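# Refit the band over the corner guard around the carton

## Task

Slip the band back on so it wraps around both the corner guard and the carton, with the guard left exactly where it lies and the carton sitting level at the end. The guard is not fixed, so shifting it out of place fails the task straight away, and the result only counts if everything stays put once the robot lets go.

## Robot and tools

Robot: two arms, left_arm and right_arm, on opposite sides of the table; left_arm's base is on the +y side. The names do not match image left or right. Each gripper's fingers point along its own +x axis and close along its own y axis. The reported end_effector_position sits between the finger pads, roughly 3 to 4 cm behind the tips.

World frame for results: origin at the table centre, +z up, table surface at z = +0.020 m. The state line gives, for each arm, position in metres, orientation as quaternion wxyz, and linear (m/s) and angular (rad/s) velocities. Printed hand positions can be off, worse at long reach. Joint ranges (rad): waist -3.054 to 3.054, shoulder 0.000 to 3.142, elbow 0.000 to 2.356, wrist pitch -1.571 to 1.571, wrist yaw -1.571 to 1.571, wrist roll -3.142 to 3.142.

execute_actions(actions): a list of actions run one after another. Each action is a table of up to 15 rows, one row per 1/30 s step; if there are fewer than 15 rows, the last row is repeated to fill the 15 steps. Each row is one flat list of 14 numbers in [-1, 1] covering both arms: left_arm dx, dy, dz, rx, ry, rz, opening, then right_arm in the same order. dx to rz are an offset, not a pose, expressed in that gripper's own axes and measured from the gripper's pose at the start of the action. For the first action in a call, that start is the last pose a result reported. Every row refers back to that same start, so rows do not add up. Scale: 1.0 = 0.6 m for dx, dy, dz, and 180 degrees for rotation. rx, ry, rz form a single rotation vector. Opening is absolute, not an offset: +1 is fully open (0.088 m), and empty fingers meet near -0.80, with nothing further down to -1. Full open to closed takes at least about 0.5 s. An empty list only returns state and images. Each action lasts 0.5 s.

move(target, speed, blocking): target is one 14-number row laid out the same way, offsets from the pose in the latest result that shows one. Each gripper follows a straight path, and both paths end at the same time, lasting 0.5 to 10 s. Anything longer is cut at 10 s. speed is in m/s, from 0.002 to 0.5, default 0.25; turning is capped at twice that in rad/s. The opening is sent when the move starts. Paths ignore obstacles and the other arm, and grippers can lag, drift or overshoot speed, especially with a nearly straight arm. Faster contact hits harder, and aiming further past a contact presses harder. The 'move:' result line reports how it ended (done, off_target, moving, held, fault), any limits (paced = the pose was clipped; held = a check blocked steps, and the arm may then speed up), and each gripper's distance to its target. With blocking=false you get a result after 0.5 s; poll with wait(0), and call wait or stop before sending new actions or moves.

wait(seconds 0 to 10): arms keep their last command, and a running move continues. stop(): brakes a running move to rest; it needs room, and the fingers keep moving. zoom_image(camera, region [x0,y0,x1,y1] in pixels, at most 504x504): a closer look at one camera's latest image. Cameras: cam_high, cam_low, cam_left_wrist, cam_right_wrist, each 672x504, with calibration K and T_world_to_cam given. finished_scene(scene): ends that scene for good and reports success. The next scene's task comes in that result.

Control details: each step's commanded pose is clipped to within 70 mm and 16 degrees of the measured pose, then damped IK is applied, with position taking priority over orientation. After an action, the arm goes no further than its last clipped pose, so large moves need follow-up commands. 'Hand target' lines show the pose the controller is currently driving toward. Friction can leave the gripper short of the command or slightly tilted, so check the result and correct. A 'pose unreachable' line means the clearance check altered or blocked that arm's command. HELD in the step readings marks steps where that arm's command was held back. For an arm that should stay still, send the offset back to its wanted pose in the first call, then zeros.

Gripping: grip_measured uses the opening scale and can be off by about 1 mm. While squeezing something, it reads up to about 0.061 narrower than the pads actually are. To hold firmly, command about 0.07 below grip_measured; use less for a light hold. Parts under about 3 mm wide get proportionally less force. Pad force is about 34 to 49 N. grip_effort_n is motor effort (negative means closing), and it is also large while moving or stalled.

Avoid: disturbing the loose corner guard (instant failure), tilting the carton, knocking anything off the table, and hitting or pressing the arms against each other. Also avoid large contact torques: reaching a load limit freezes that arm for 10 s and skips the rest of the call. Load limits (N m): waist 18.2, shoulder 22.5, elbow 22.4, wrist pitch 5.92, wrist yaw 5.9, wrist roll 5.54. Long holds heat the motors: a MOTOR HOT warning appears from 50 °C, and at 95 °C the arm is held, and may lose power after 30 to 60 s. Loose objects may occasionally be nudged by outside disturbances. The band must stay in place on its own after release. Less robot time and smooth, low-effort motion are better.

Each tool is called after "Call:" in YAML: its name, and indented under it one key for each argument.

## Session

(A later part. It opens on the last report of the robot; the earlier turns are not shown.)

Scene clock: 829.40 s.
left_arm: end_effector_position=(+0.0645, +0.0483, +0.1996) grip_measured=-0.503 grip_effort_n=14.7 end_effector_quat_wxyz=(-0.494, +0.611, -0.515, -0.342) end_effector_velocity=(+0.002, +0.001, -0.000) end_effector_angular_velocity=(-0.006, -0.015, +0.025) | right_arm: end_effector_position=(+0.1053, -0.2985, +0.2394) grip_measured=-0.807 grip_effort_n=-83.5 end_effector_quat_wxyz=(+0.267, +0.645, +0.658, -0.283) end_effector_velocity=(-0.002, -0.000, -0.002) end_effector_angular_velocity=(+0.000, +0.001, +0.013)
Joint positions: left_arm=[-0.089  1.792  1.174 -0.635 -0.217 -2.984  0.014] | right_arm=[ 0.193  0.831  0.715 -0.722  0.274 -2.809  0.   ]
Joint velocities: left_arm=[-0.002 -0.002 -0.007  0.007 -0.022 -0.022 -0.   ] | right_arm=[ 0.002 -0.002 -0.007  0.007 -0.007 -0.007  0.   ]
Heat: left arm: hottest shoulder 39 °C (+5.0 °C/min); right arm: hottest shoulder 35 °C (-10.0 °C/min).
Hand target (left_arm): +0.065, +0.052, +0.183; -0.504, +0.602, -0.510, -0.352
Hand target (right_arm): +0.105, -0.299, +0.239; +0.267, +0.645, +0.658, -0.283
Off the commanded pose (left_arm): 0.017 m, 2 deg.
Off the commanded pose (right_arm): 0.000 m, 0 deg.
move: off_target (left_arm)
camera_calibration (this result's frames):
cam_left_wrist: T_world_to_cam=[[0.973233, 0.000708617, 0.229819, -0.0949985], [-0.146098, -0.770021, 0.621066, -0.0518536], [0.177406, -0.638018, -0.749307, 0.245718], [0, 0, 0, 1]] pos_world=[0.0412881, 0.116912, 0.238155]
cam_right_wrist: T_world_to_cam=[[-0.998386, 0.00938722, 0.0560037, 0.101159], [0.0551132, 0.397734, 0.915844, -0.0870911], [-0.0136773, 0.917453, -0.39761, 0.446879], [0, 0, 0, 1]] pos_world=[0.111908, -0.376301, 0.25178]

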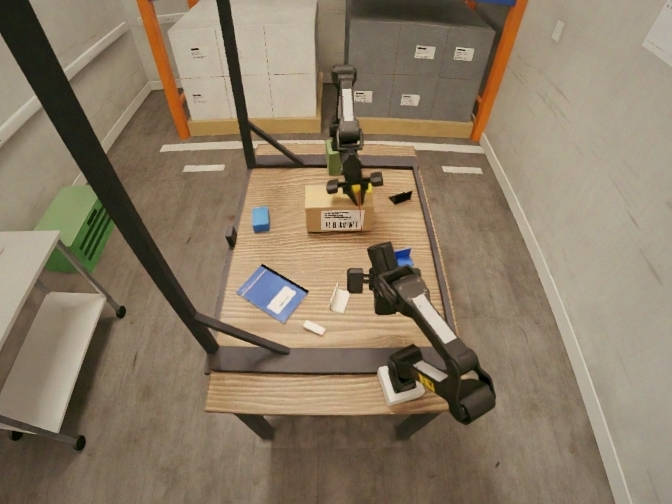

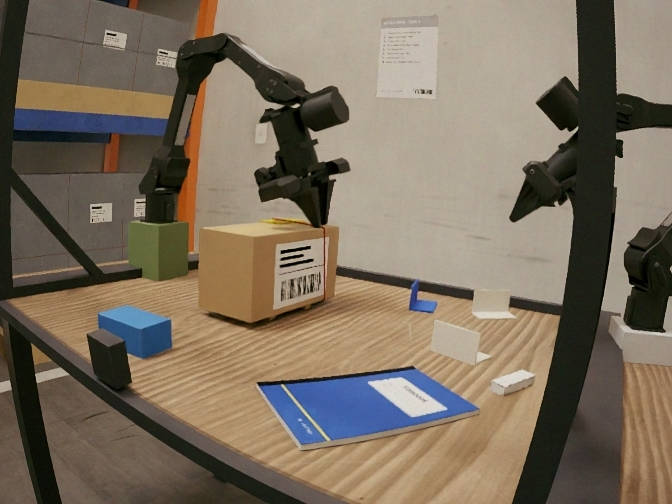

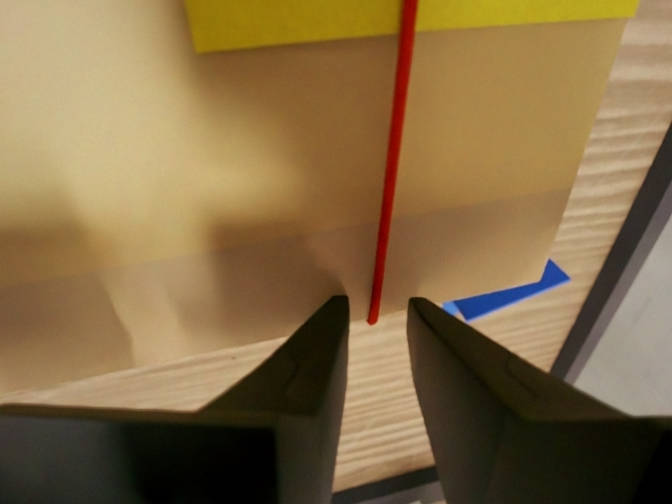

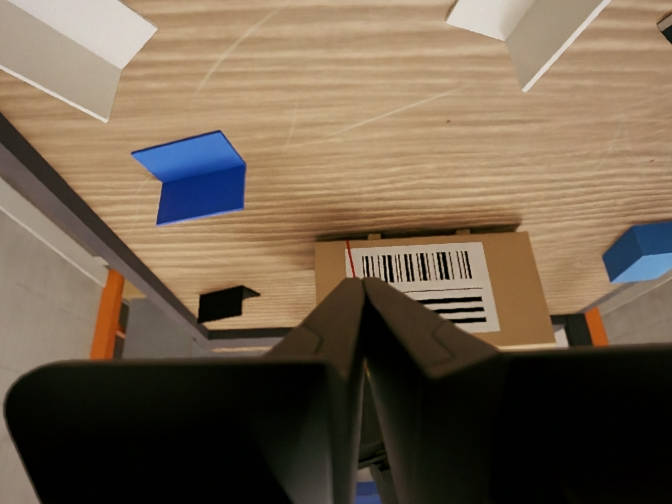

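Call:
move:
  target: [0.0275,-0.026,0.022,0,0,0,-0.5, 0,0,0,0,0,0,-0.86]
  speed: 0.01

Call:
zoom_image:
  camera: "cam_low"
  region: [280,180,360,250]

Call:
zoom_image:
  camera: "cam_left_wrist"
  region: [260,180,480,345]

Scene clock: 836.97 s.
left_arm: end_effector_position=(+0.0702, +0.0469, +0.1999) grip_measured=-0.502 grip_effort_n=12.3 end_effector_quat_wxyz=(-0.481, +0.610, -0.537, -0.328) end_effector_velocity=(+0.002, +0.004, -0.002) end_effector_angular_velocity=(+0.008, +0.002, +0.025) | right_arm: end_effector_position=(+0.1053, -0.2985, +0.2394) grip_measured=-0.807 grip_effort_n=-83.5 end_effector_quat_wxyz=(+0.267, +0.645, +0.658, -0.283) end_effector_velocity=(+0.000, -0.002, -0.002) end_effector_angular_velocity=(-0.009, +0.007, -0.003)
Joint positions: left_arm=[-0.058  1.765  1.131 -0.565 -0.174 -2.931  0.014] | right_arm=[ 0.193  0.831  0.715 -0.722  0.274 -2.809  0.   ]
Joint velocities: left_arm=[ 0.002 -0.002 -0.007 -0.007 -0.007 -0.022 -0.   ] | right_arm=[-0.002 -0.002 -0.002 -0.007 -0.007  0.007  0.   ]
Heat: left arm: hottest shoulder 38 °C (+4.0 °C/min); right arm: hottest elbow 35 °C (-8.1 °C/min).
Hand target (left_arm): +0.084, +0.057, +0.185; -0.494, +0.610, -0.515, -0.342
Hand target (right_arm): +0.105, -0.299, +0.239; +0.267, +0.645, +0.658, -0.283
Off the commanded pose (left_arm): 0.023 m, 3 deg.
Off the commanded pose (right_arm): 0.000 m, 0 deg.
move: off_target (left_arm)
camera_calibration (this result's frames):
cam_left_wrist: T_world_to_cam=[[0.977152, -0.0211529, 0.211488, -0.0962011], [-0.158342, -0.736216, 0.657962, -0.0604344], [0.141783, -0.676416, -0.722744, 0.243082], [0, 0, 0, 1]] pos_world=[0.049969, 0.117897, 0.235795]
cam_right_wrist: T_world_to_cam=[[-0.998386, 0.00938722, 0.0560037, 0.101159], [0.0551132, 0.397734, 0.915844, -0.0870911], [-0.0136773, 0.917453, -0.39761, 0.446879], [0, 0, 0, 1]] pos_world=[0.111908, -0.376301, 0.25178]

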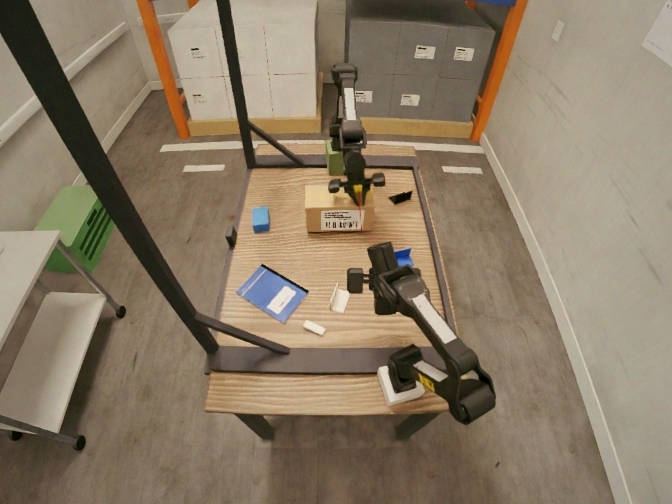

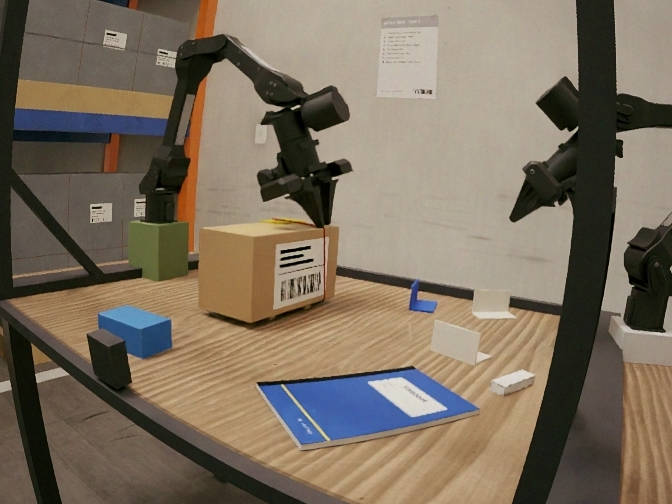

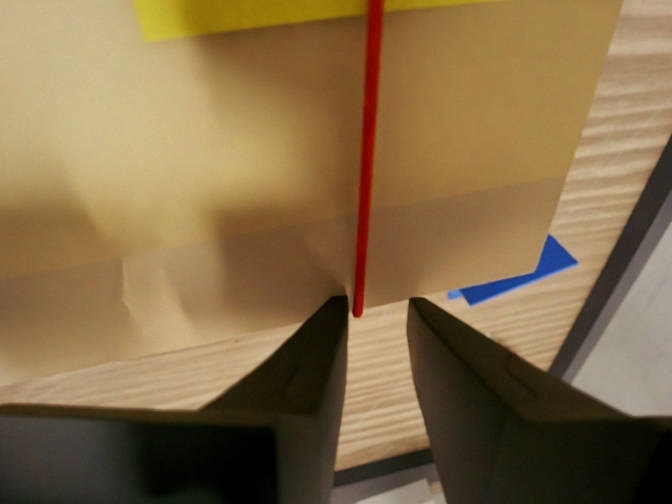

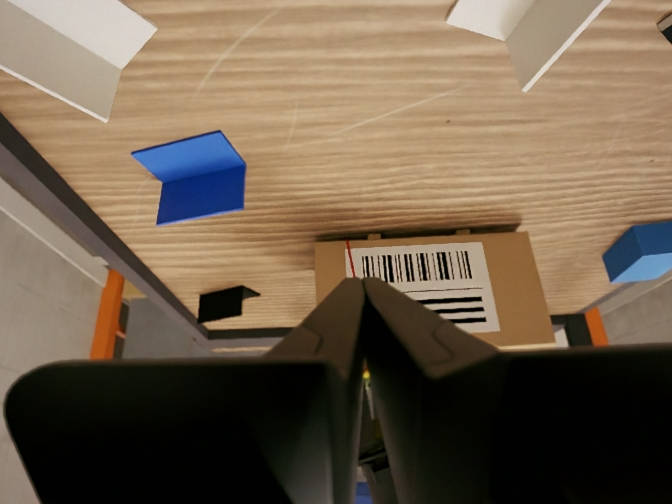

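Region (280, 180, 360, 250) of cam_low's 672x504 image, scaled by 6.300, with more detail than that image has; it fills the top 441 rows of this view, and the rest is white.

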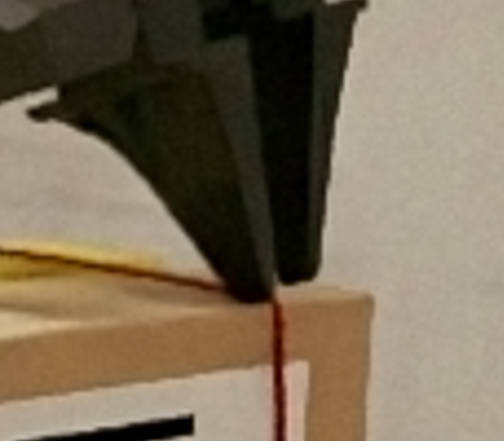

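Region (260, 180, 480, 345) of cam_left_wrist's 672x504 image, scaled by 2.291, with more detail than that image has; it fills the top 378 rows of this view, and the rest is white.

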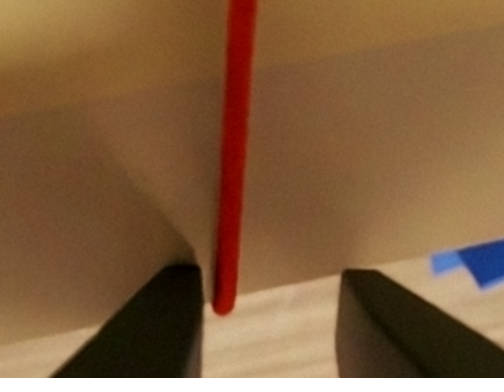

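Call:
move:
  target: [0.025,-0.030,0.021,0,0,0,-0.5, 0,0,0,0,0,0,-0.86]
  speed: 0.01

Call:
zoom_image:
  camera: "cam_low"
  region: [280,180,360,250]

Call:
zoom_image:
  camera: "cam_left_wrist"
  region: [260,180,480,345]

Scene clock: 844.40 s.
left_arm: end_effector_position=(+0.0877, +0.0421, +0.2023) grip_measured=-0.502 grip_effort_n=11.9 end_effector_quat_wxyz=(-0.464, +0.620, -0.550, -0.312) end_effector_velocity=(-0.000, +0.002, -0.002) end_effector_angular_velocity=(+0.012, -0.002, +0.007) | right_arm: end_effector_position=(+0.1053, -0.2985, +0.2394) grip_measured=-0.807 grip_effort_n=-83.5 end_effector_quat_wxyz=(+0.267, +0.645, +0.658, -0.283) end_effector_velocity=(+0.000, -0.001, -0.003) end_effector_angular_velocity=(-0.013, -0.005, +0.008)
Joint positions: left_arm=[-0.     1.751  1.104 -0.488 -0.137 -2.872  0.014] | right_arm=[ 0.193  0.831  0.715 -0.722  0.274 -2.809  0.   ]
Joint velocities: left_arm=[-0.002  0.002 -0.002 -0.007 -0.007 -0.007 -0.   ] | right_arm=[-0.002  0.002 -0.002 -0.007 -0.007 -0.007  0.   ]
Heat: left arm: hottest shoulder 37 °C (+2.0 °C/min); right arm: hottest elbow 35 °C (-5.1 °C/min).
Hand target (left_arm): +0.092, +0.053, +0.187; -0.481, +0.610, -0.538, -0.328
Hand target (right_arm): +0.105, -0.299, +0.239; +0.267, +0.645, +0.658, -0.283
Off the commanded pose (left_arm): 0.020 m, 3 deg.
Off the commanded pose (right_arm): 0.000 m, 0 deg.
move: off_target (left_arm)
camera_calibration (this result's frames):
cam_left_wrist: T_world_to_cam=[[0.977805, -0.0190119, 0.208652, -0.113536], [-0.162641, -0.696677, 0.698705, -0.0722982], [0.132079, -0.717133, -0.684306, 0.233889], [0, 0, 0, 1]] pos_world=[0.0683651, 0.115202, 0.234256]
cam_right_wrist: T_world_to_cam=[[-0.998386, 0.00938722, 0.0560037, 0.101159], [0.0551132, 0.397734, 0.915844, -0.0870911], [-0.0136773, 0.917453, -0.39761, 0.446879], [0, 0, 0, 1]] pos_world=[0.111908, -0.376301, 0.25178]

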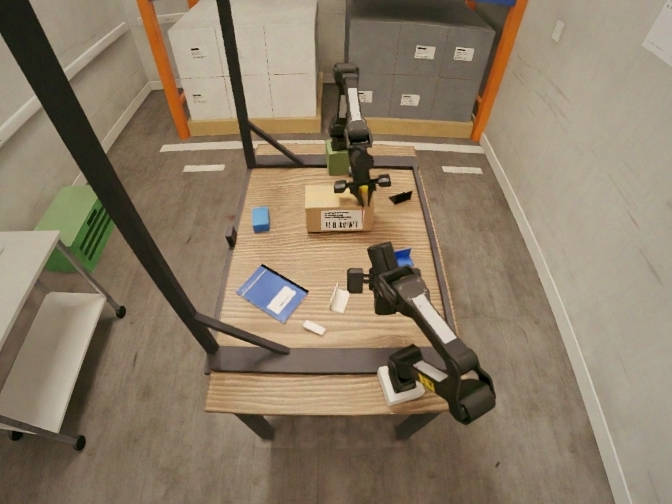

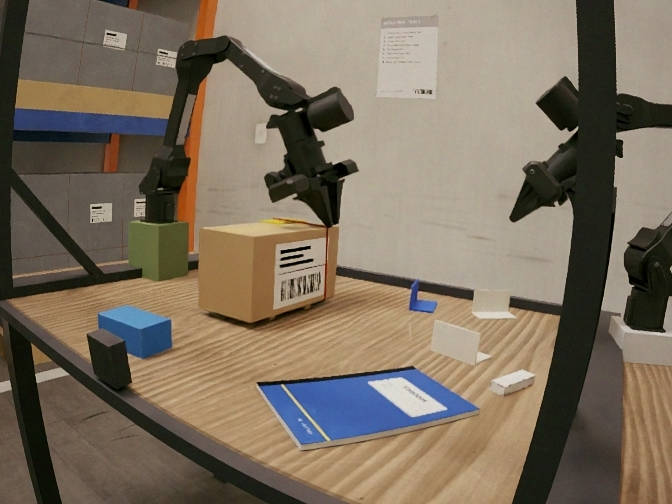

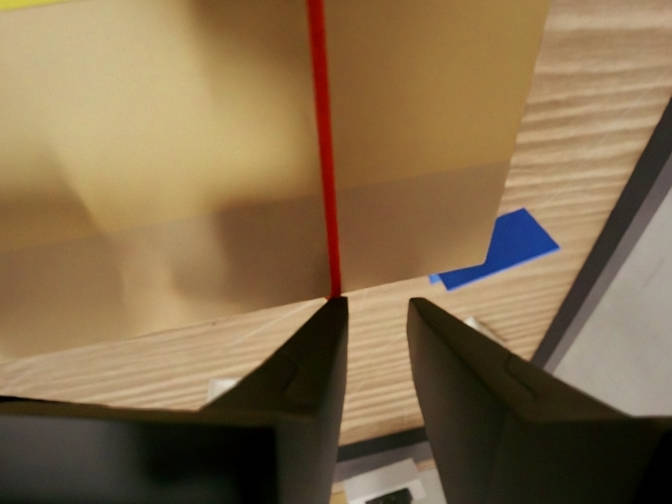

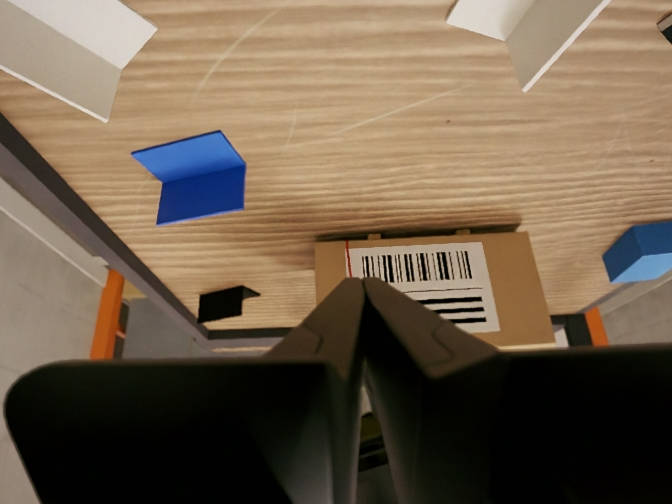

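Region (280, 180, 360, 250) of cam_low's 672x504 image, scaled by 6.300, with more detail than that image has; it fills the top 441 rows of this view, and the rest is white.

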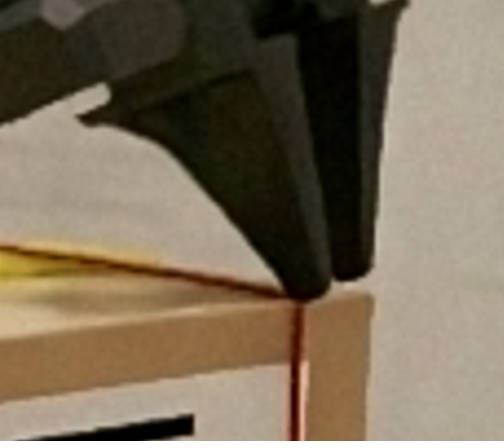

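Region (260, 180, 480, 345) of cam_left_wrist's 672x504 image, scaled by 2.291, with more detail than that image has; it fills the top 378 rows of this view, and the rest is white.

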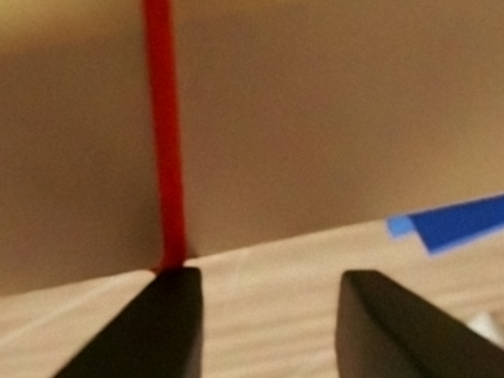

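Call:
move:
  target: [-0.045,-0.016,-0.019,0,0,0,-0.5, 0,0,0,0,0,0,-0.86]
  speed: 0.01

Call:
zoom_image:
  camera: "cam_low"
  region: [280,180,360,250]

Scene clock: 852.93 s.
left_arm: end_effector_position=(+0.0891, +0.0435, +0.2253) grip_measured=-0.502 grip_effort_n=12.3 end_effector_quat_wxyz=(-0.469, +0.616, -0.547, -0.319) end_effector_velocity=(-0.004, +0.002, -0.000) end_effector_angular_velocity=(+0.005, +0.011, -0.004) | right_arm: end_effector_position=(+0.1053, -0.2985, +0.2394) grip_measured=-0.807 grip_effort_n=-83.5 end_effector_quat_wxyz=(+0.267, +0.645, +0.658, -0.283) end_effector_velocity=(-0.000, -0.001, -0.001) end_effector_angular_velocity=(-0.008, -0.013, +0.018)
Joint positions: left_arm=[ 0.004  1.727  1.181 -0.607 -0.137 -2.872  0.014] | right_arm=[ 0.193  0.831  0.715 -0.722  0.274 -2.809  0.   ]
Joint velocities: left_arm=[-0.007 -0.007 -0.007 -0.007  0.007 -0.007 -0.   ] | right_arm=[-0.002  0.002  0.002 -0.007 -0.007 -0.022  0.   ]
Heat: left arm: hottest shoulder 38 °C (+3.0 °C/min); right arm: hottest elbow 35 °C (-4.0 °C/min).
Hand target (left_arm): +0.090, +0.042, +0.233; -0.464, +0.620, -0.550, -0.312
Hand target (right_arm): +0.105, -0.299, +0.239; +0.267, +0.645, +0.658, -0.283
Off the commanded pose (left_arm): 0.008 m, 1 deg.
Off the commanded pose (right_arm): 0.000 m, 0 deg.
move: done
camera_calibration (this result's frames):
cam_left_wrist: T_world_to_cam=[[0.978494, -0.0196554, 0.205338, -0.118924], [-0.158198, -0.710327, 0.685864, -0.0840108], [0.132376, -0.703598, -0.69816, 0.252949], [0, 0, 0, 1]] pos_world=[0.069592, 0.115962, 0.258639]
cam_right_wrist: T_world_to_cam=[[-0.998386, 0.00938722, 0.0560037, 0.101159], [0.0551132, 0.397734, 0.915844, -0.0870911], [-0.0136773, 0.917453, -0.39761, 0.446879], [0, 0, 0, 1]] pos_world=[0.111908, -0.376301, 0.25178]

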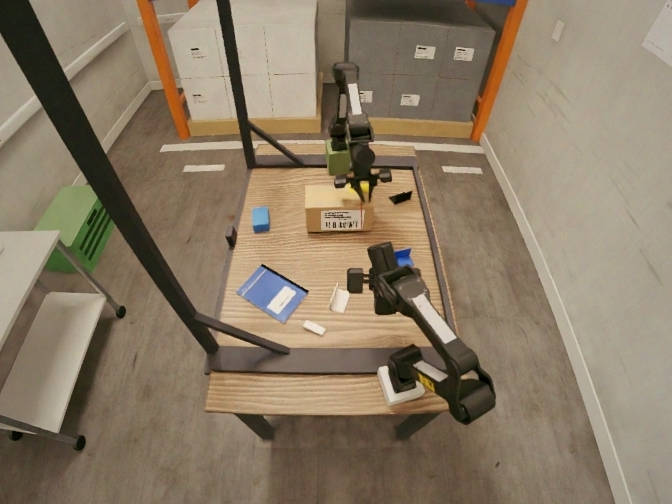

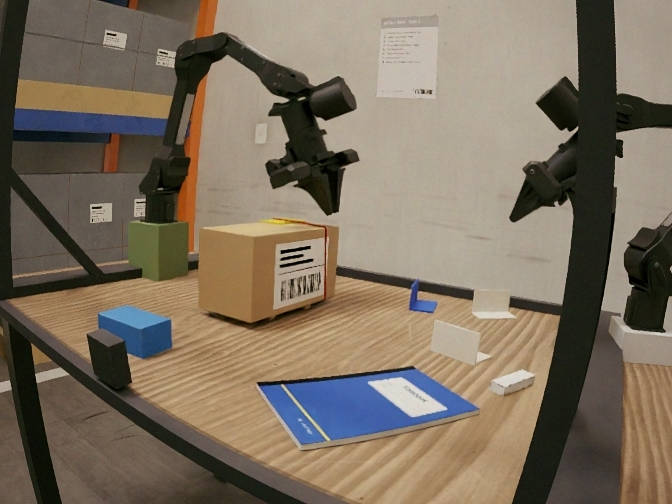

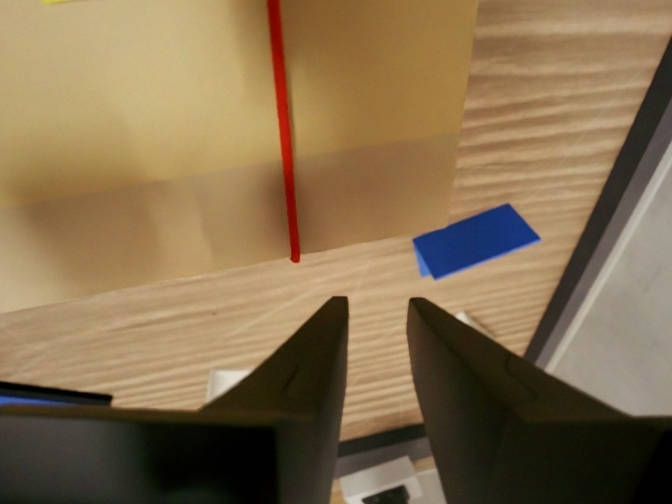

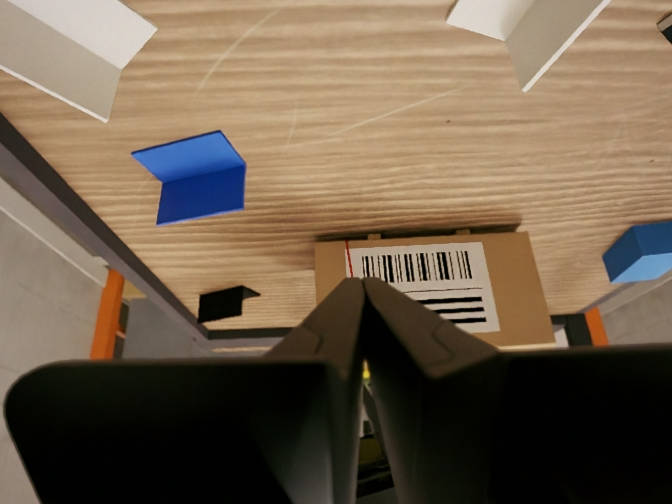

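Region (280, 180, 360, 250) of cam_low's 672x504 image, scaled by 6.300, with more detail than that image has; it fills the top 441 rows of this view, and the rest is white.

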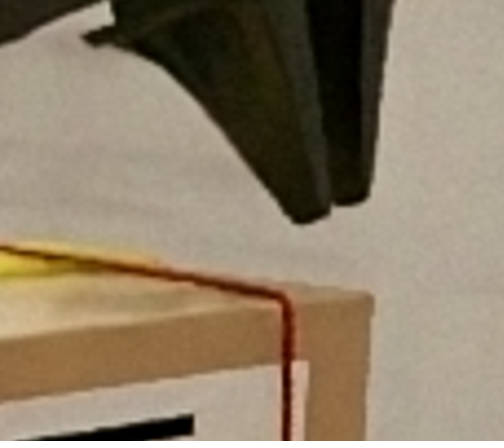

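Call:
move:
  target: [0.008,0.038,0.016,0,-0.044,-0.012,-0.5, 0,0,0,0,0,0,-0.86]
  speed: 0.05

Scene clock: 860.77 s.
left_arm: end_effector_position=(+0.0691, +0.0529, +0.2153) grip_measured=-0.502 grip_effort_n=12.3 end_effector_quat_wxyz=(-0.508, +0.603, -0.505, -0.350) end_effector_velocity=(+0.002, +0.004, +0.001) end_effector_angular_velocity=(+0.017, -0.018, +0.011) | right_arm: end_effector_position=(+0.1053, -0.2985, +0.2394) grip_measured=-0.807 grip_effort_n=-83.5 end_effector_quat_wxyz=(+0.267, +0.645, +0.658, -0.283) end_effector_velocity=(+0.002, -0.003, -0.004) end_effector_angular_velocity=(-0.022, -0.020, +0.013)
Joint positions: left_arm=[-0.08   1.782  1.236 -0.743 -0.227 -2.974  0.014] | right_arm=[ 0.193  0.831  0.715 -0.722  0.274 -2.809  0.   ]
Joint velocities: left_arm=[-0.002 -0.002  0.002 -0.022 -0.022 -0.007 -0.   ] | right_arm=[-0.007 -0.002 -0.002 -0.022 -0.007 -0.022  0.   ]
Heat: left arm: hottest shoulder 39 °C (+3.0 °C/min); right arm: hottest elbow 35 °C (-2.0 °C/min).
Hand target (left_arm): +0.069, +0.051, +0.212; -0.511, +0.602, -0.502, -0.353
Hand target (right_arm): +0.105, -0.299, +0.239; +0.267, +0.645, +0.658, -0.283
Off the commanded pose (left_arm): 0.003 m, 1 deg.
Off the commanded pose (right_arm): 0.000 m, 0 deg.
move: done
camera_calibration (this result's frames):
cam_left_wrist: T_world_to_cam=[[0.97093, -0.00645479, 0.239275, -0.104588], [-0.150386, -0.794158, 0.588811, -0.0488579], [0.186222, -0.607678, -0.772042, 0.262308], [0, 0, 0, 1]] pos_world=[0.0453528, 0.119923, 0.256307]
cam_right_wrist: T_world_to_cam=[[-0.998386, 0.00938722, 0.0560037, 0.101159], [0.0551132, 0.397734, 0.915844, -0.0870911], [-0.0136773, 0.917453, -0.39761, 0.446879], [0, 0, 0, 1]] pos_world=[0.111908, -0.376301, 0.25178]

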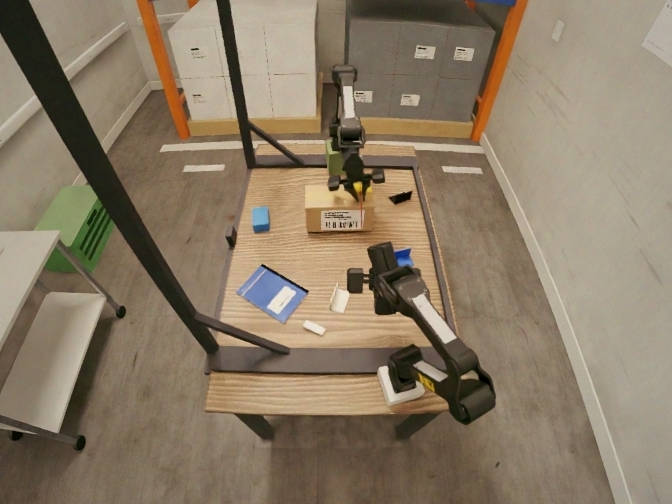

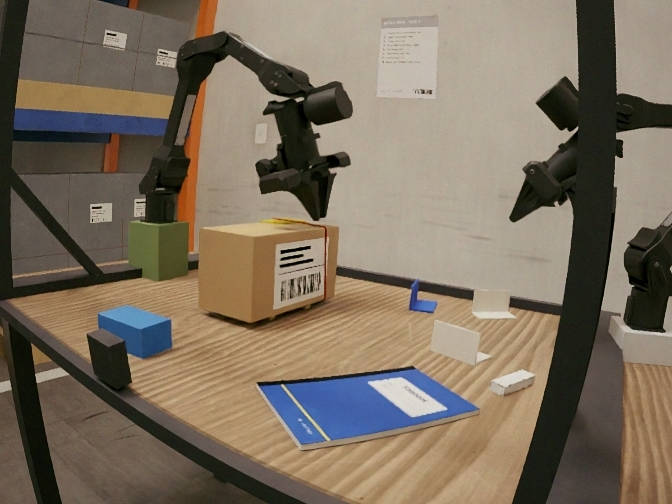

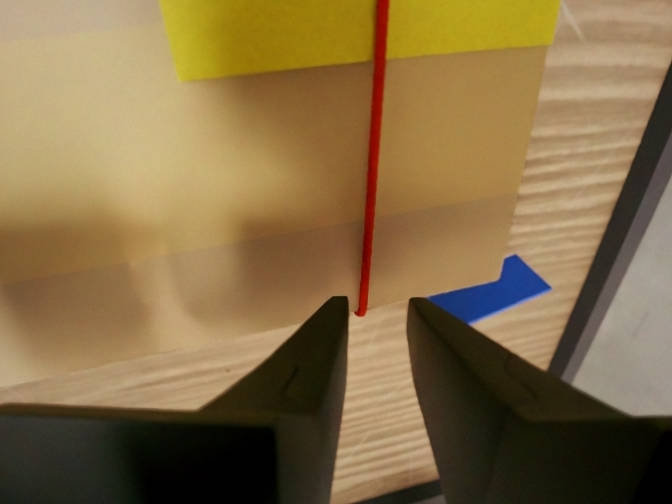

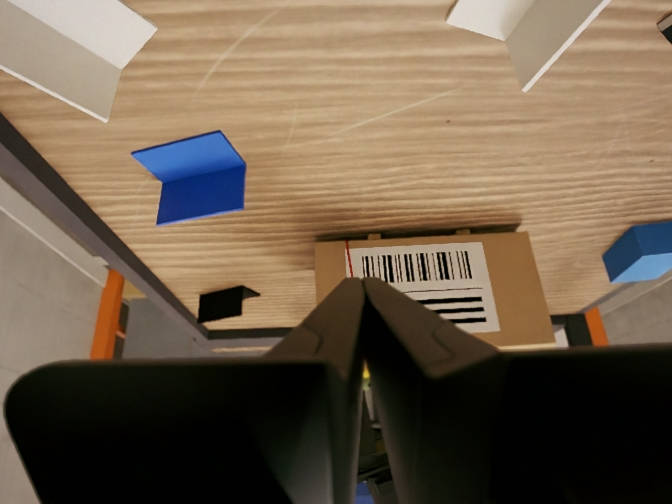

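Call:
move:
  target: [0.05,0.012,0.012,0,0,0,-0.5, 0,0,0,0,0,0,-0.86]
  speed: 0.03

Call:
move:
  target: [0.0275,-0.026,0.022,0,0,0,-0.5, 0,0,0,0,0,0,-0.86]
  speed: 0.015

Call:
zoom_image:
  camera: "cam_low"
  region: [280,180,360,250]

Scene clock: 866.37 s.
left_arm: end_effector_position=(+0.0695, +0.0497, +0.2003) grip_measured=-0.502 grip_effort_n=12.3 end_effector_quat_wxyz=(-0.498, +0.613, -0.510, -0.341) end_effector_velocity=(-0.002, -0.003, +0.002) end_effector_angular_velocity=(-0.021, +0.003, -0.012) | right_arm: end_effector_position=(+0.1053, -0.2985, +0.2394) grip_measured=-0.807 grip_effort_n=-83.5 end_effector_quat_wxyz=(+0.267, +0.645, +0.658, -0.283) end_effector_velocity=(-0.003, -0.000, -0.003) end_effector_angular_velocity=(-0.009, +0.019, +0.007)
Joint positions: left_arm=[-0.08   1.79   1.175 -0.639 -0.227 -2.974  0.014] | right_arm=[ 0.193  0.831  0.715 -0.722  0.274 -2.809  0.   ]
Joint velocities: left_arm=[-0.002 -0.007 -0.007  0.022  0.007  0.007 -0.   ] | right_arm=[-0.002  0.002 -0.007  0.007 -0.022  0.007  0.   ]
Heat: left arm: hottest shoulder 38 °C (+2.0 °C/min); right arm: hottest elbow 35 °C (-2.0 °C/min).
Hand target (left_arm): +0.070, +0.053, +0.184; -0.508, +0.603, -0.505, -0.350
Hand target (right_arm): +0.105, -0.299, +0.239; +0.267, +0.645, +0.658, -0.283
Off the commanded pose (left_arm): 0.017 m, 2 deg.
Off the commanded pose (right_arm): 0.000 m, 0 deg.
move: off_target (left_arm)
camera_calibration (this result's frames):
cam_left_wrist: T_world_to_cam=[[0.970281, 0.00299193, 0.241963, -0.102417], [-0.151072, -0.773626, 0.61537, -0.0488413], [0.18903, -0.633635, -0.750182, 0.245404], [0, 0, 0, 1]] pos_world=[0.0456055, 0.118018, 0.238934]
cam_right_wrist: T_world_to_cam=[[-0.998386, 0.00938722, 0.0560037, 0.101159], [0.0551132, 0.397734, 0.915844, -0.0870911], [-0.0136773, 0.917453, -0.39761, 0.446879], [0, 0, 0, 1]] pos_world=[0.111908, -0.376301, 0.25178]

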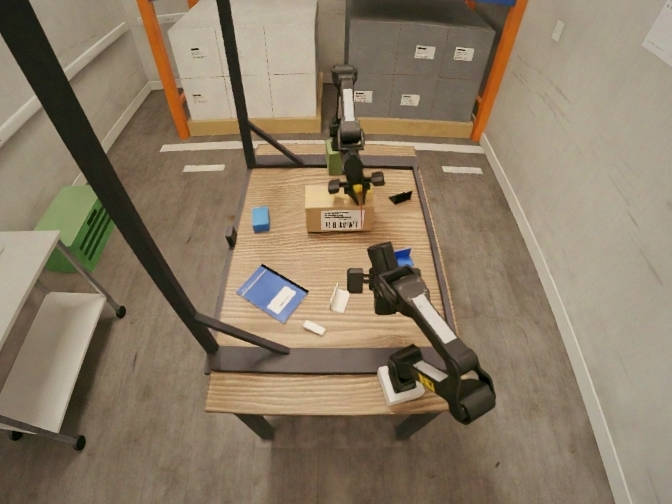

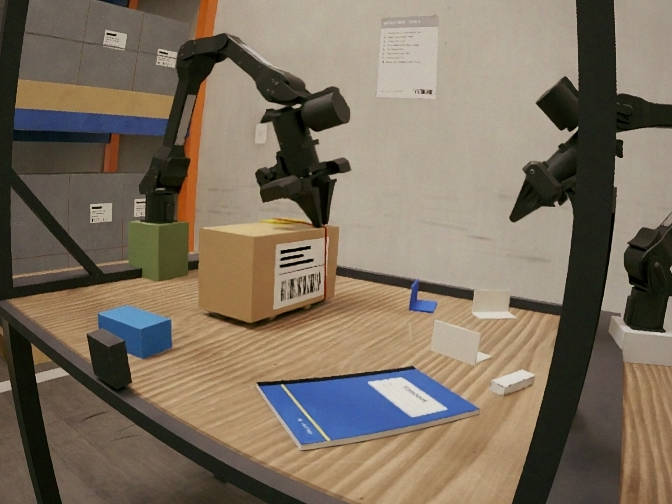

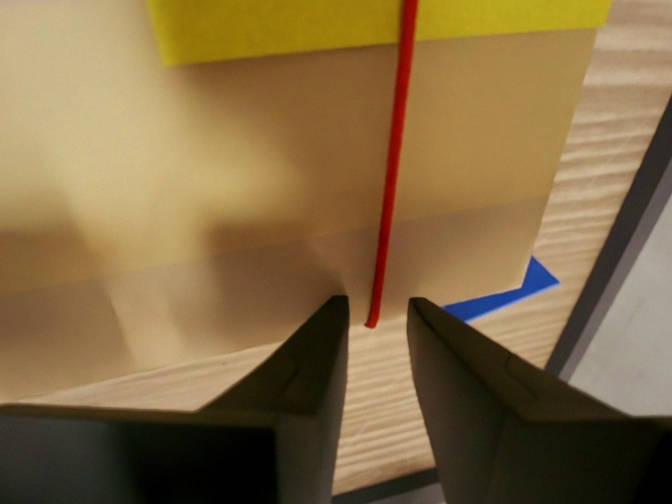

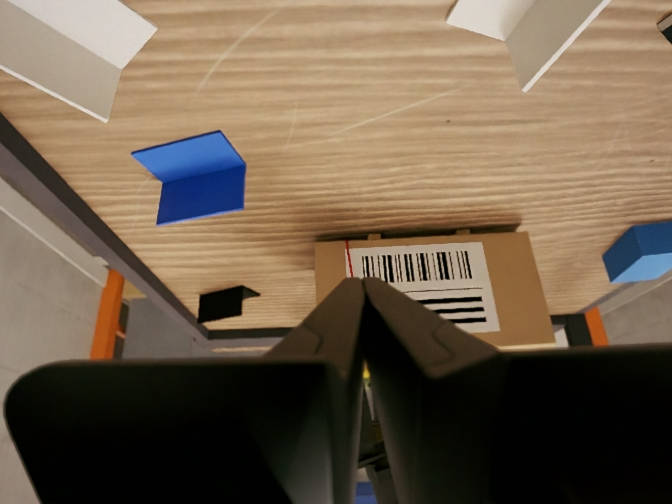

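Scene clock: 868.33 s.
left_arm: end_effector_position=(+0.0768, +0.0477, +0.2003) grip_measured=-0.502 grip_effort_n=11.9 end_effector_quat_wxyz=(-0.485, +0.613, -0.531, -0.327) end_effector_velocity=(-0.005, +0.006, -0.002) end_effector_angular_velocity=(+0.015, +0.030, +0.010) | right_arm: end_effector_position=(+0.1053, -0.2985, +0.2394) grip_measured=-0.807 grip_effort_n=-83.5 end_effector_quat_wxyz=(+0.267, +0.645, +0.658, -0.283) end_effector_velocity=(-0.002, +0.000, +0.000) end_effector_angular_velocity=(+0.005, +0.003, +0.013)
Joint positions: left_arm=[-0.045  1.766  1.133 -0.566 -0.186 -2.92   0.014] | right_arm=[ 0.193  0.831  0.715 -0.722  0.274 -2.809  0.   ]
Joint velocities: left_arm=[-0.002 -0.007 -0.007 -0.022  0.022 -0.022 -0.   ] | right_arm=[ 0.002 -0.002 -0.002  0.007 -0.007 -0.007  0.   ]
Heat: left arm: hottest shoulder 38 °C (+1.0 °C/min); right arm: hottest elbow 35 °C (-2.0 °C/min).
Hand target (left_arm): +0.089, +0.058, +0.186; -0.498, +0.612, -0.510, -0.341
Hand target (right_arm): +0.105, -0.299, +0.239; +0.267, +0.645, +0.658, -0.283
Off the commanded pose (left_arm): 0.022 m, 3 deg.
Off the commanded pose (right_arm): 0.000 m, 0 deg.
move: off_target (left_arm)
camera_calibration (this result's frames):
cam_left_wrist: T_world_to_cam=[[0.974112, -0.0146914, 0.225588, -0.105669], [-0.162343, -0.739906, 0.652827, -0.0574902], [0.157323, -0.67255, -0.723137, 0.241698], [0, 0, 0, 1]] pos_world=[0.0555755, 0.118464, 0.236149]
cam_right_wrist: T_world_to_cam=[[-0.998386, 0.00938722, 0.0560037, 0.101159], [0.0551132, 0.397734, 0.915844, -0.0870911], [-0.0136773, 0.917453, -0.39761, 0.446879], [0, 0, 0, 1]] pos_world=[0.111908, -0.376301, 0.25178]

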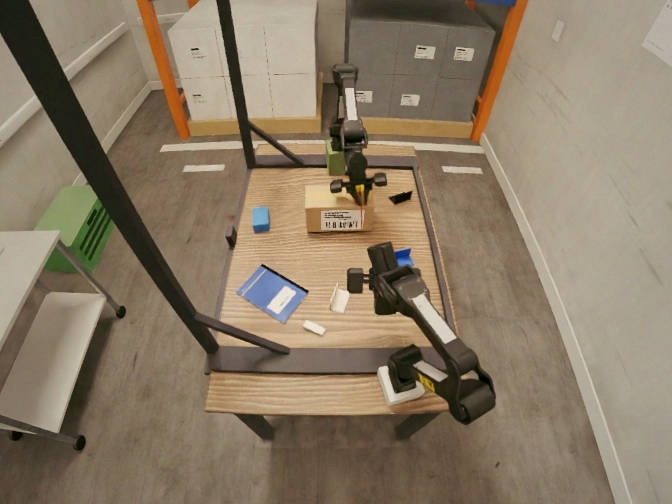

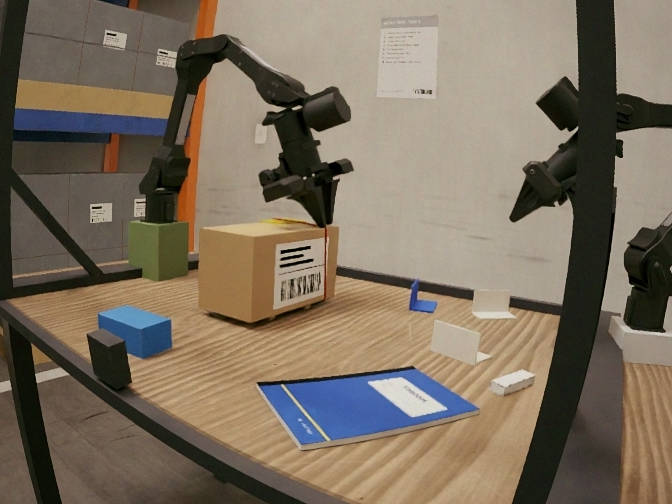

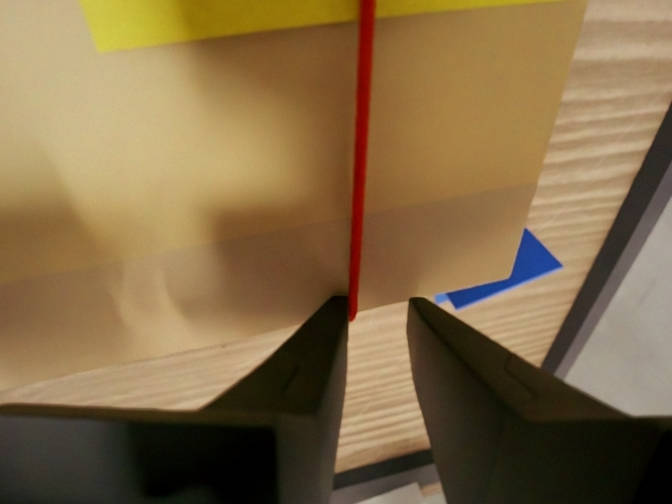

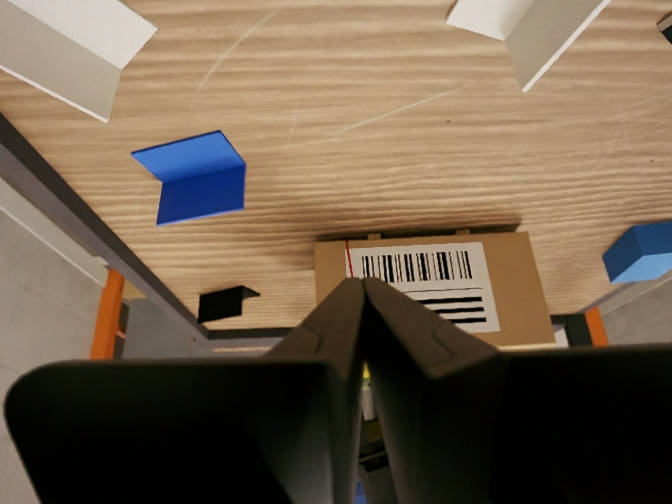

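Region (280, 180, 360, 250) of cam_low's 672x504 image, scaled by 6.300, with more detail than that image has; it fills the top 441 rows of this view, and the rest is white.

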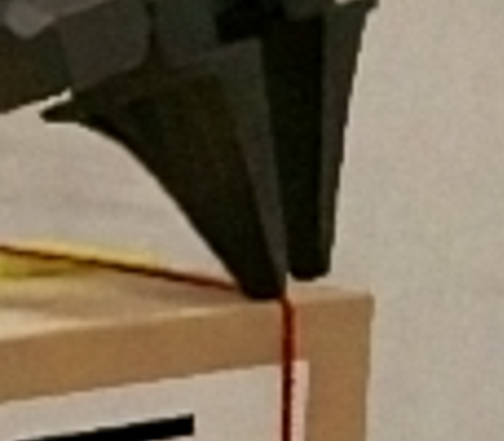

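Call:
move:
  target: [0.0225,-0.021,0.024,0,0,0,-0.5, 0,0,0,0,0,0,-0.86]
  speed: 0.008

Call:
zoom_image:
  camera: "cam_low"
  region: [280,180,360,250]

Call:
zoom_image:
  camera: "cam_left_wrist"
  region: [260,180,480,345]

Scene clock: 876.50 s.
left_arm: end_effector_position=(+0.0795, +0.0475, +0.2002) grip_measured=-0.502 grip_effort_n=11.9 end_effector_quat_wxyz=(-0.473, +0.611, -0.552, -0.314) end_effector_velocity=(+0.002, +0.002, +0.003) end_effector_angular_velocity=(-0.003, -0.004, +0.012) | right_arm: end_effector_position=(+0.1053, -0.2985, +0.2394) grip_measured=-0.807 grip_effort_n=-83.5 end_effector_quat_wxyz=(+0.267, +0.645, +0.658, -0.283) end_effector_velocity=(+0.000, +0.001, +0.000) end_effector_angular_velocity=(+0.004, +0.013, -0.008)
Joint positions: left_arm=[-0.021  1.74   1.09  -0.503 -0.142 -2.875  0.014] | right_arm=[ 0.193  0.831  0.715 -0.722  0.274 -2.809  0.   ]
Joint velocities: left_arm=[ 0.002 -0.012 -0.002 -0.007 -0.007 -0.007  0.   ] | right_arm=[-0.007 -0.002 -0.002  0.007 -0.007  0.007  0.   ]
Heat: left arm: hottest shoulder 38 °C (+0.0 °C/min); right arm: hottest elbow 35 °C (-1.0 °C/min).
Hand target (left_arm): +0.093, +0.057, +0.187; -0.485, +0.613, -0.531, -0.327
Hand target (right_arm): +0.105, -0.299, +0.239; +0.267, +0.645, +0.658, -0.283
Off the commanded pose (left_arm): 0.022 m, 3 deg.
Off the commanded pose (right_arm): 0.000 m, 0 deg.
move: off_target (left_arm)
camera_calibration (this result's frames):
cam_left_wrist: T_world_to_cam=[[0.977366, -0.0386851, 0.207987, -0.103858], [-0.173863, -0.706996, 0.685513, -0.0643396], [0.120527, -0.706159, -0.69772, 0.240518], [0, 0, 0, 1]] pos_world=[0.0613326, 0.120338, 0.233521]
cam_right_wrist: T_world_to_cam=[[-0.998386, 0.00938722, 0.0560037, 0.101159], [0.0551132, 0.397734, 0.915844, -0.0870911], [-0.0136773, 0.917453, -0.39761, 0.446879], [0, 0, 0, 1]] pos_world=[0.111908, -0.376301, 0.25178]

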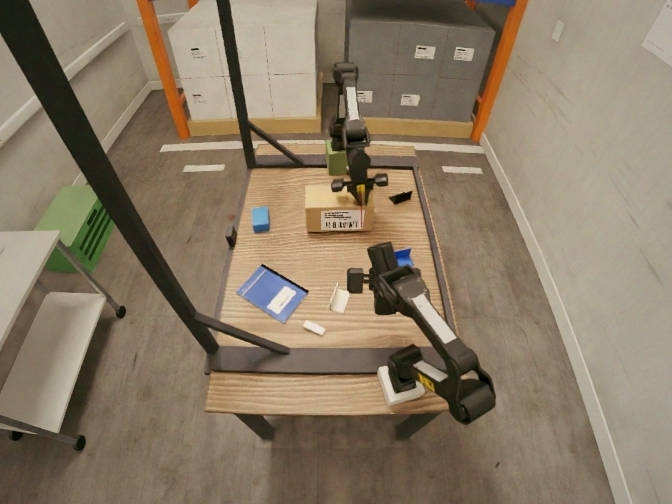

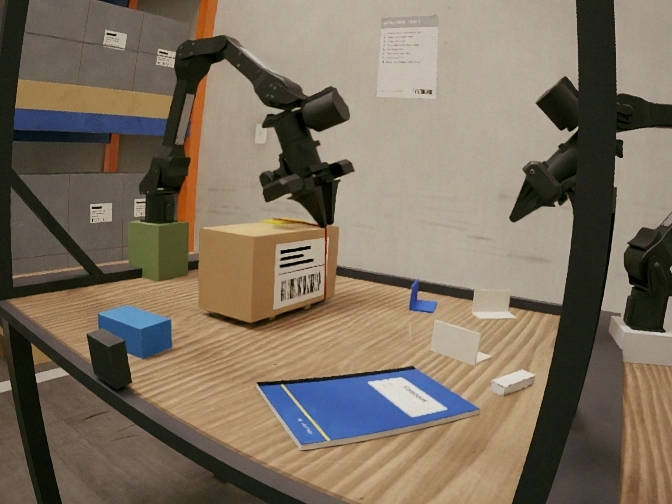

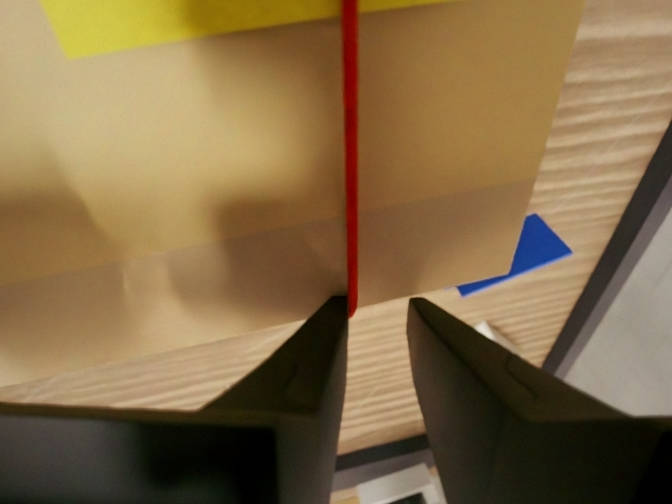

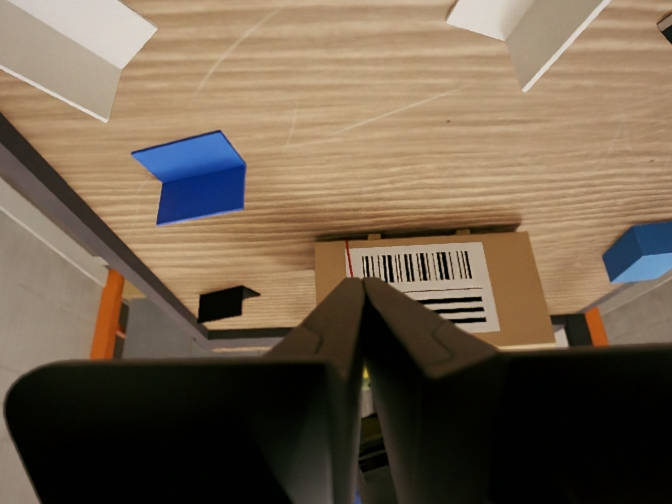

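Region (280, 180, 360, 250) of cam_low's 672x504 image, scaled by 6.300, with more detail than that image has; it fills the top 441 rows of this view, and the rest is white.

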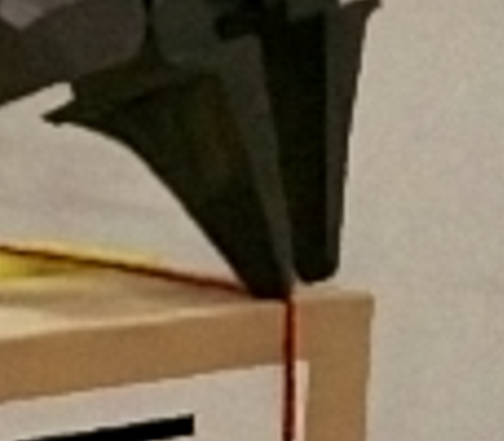

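Region (260, 180, 480, 345) of cam_left_wrist's 672x504 image, scaled by 2.291, with more detail than that image has; it fills the top 378 rows of this view, and the rest is white.

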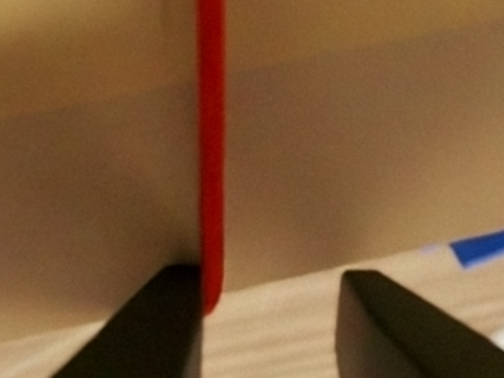

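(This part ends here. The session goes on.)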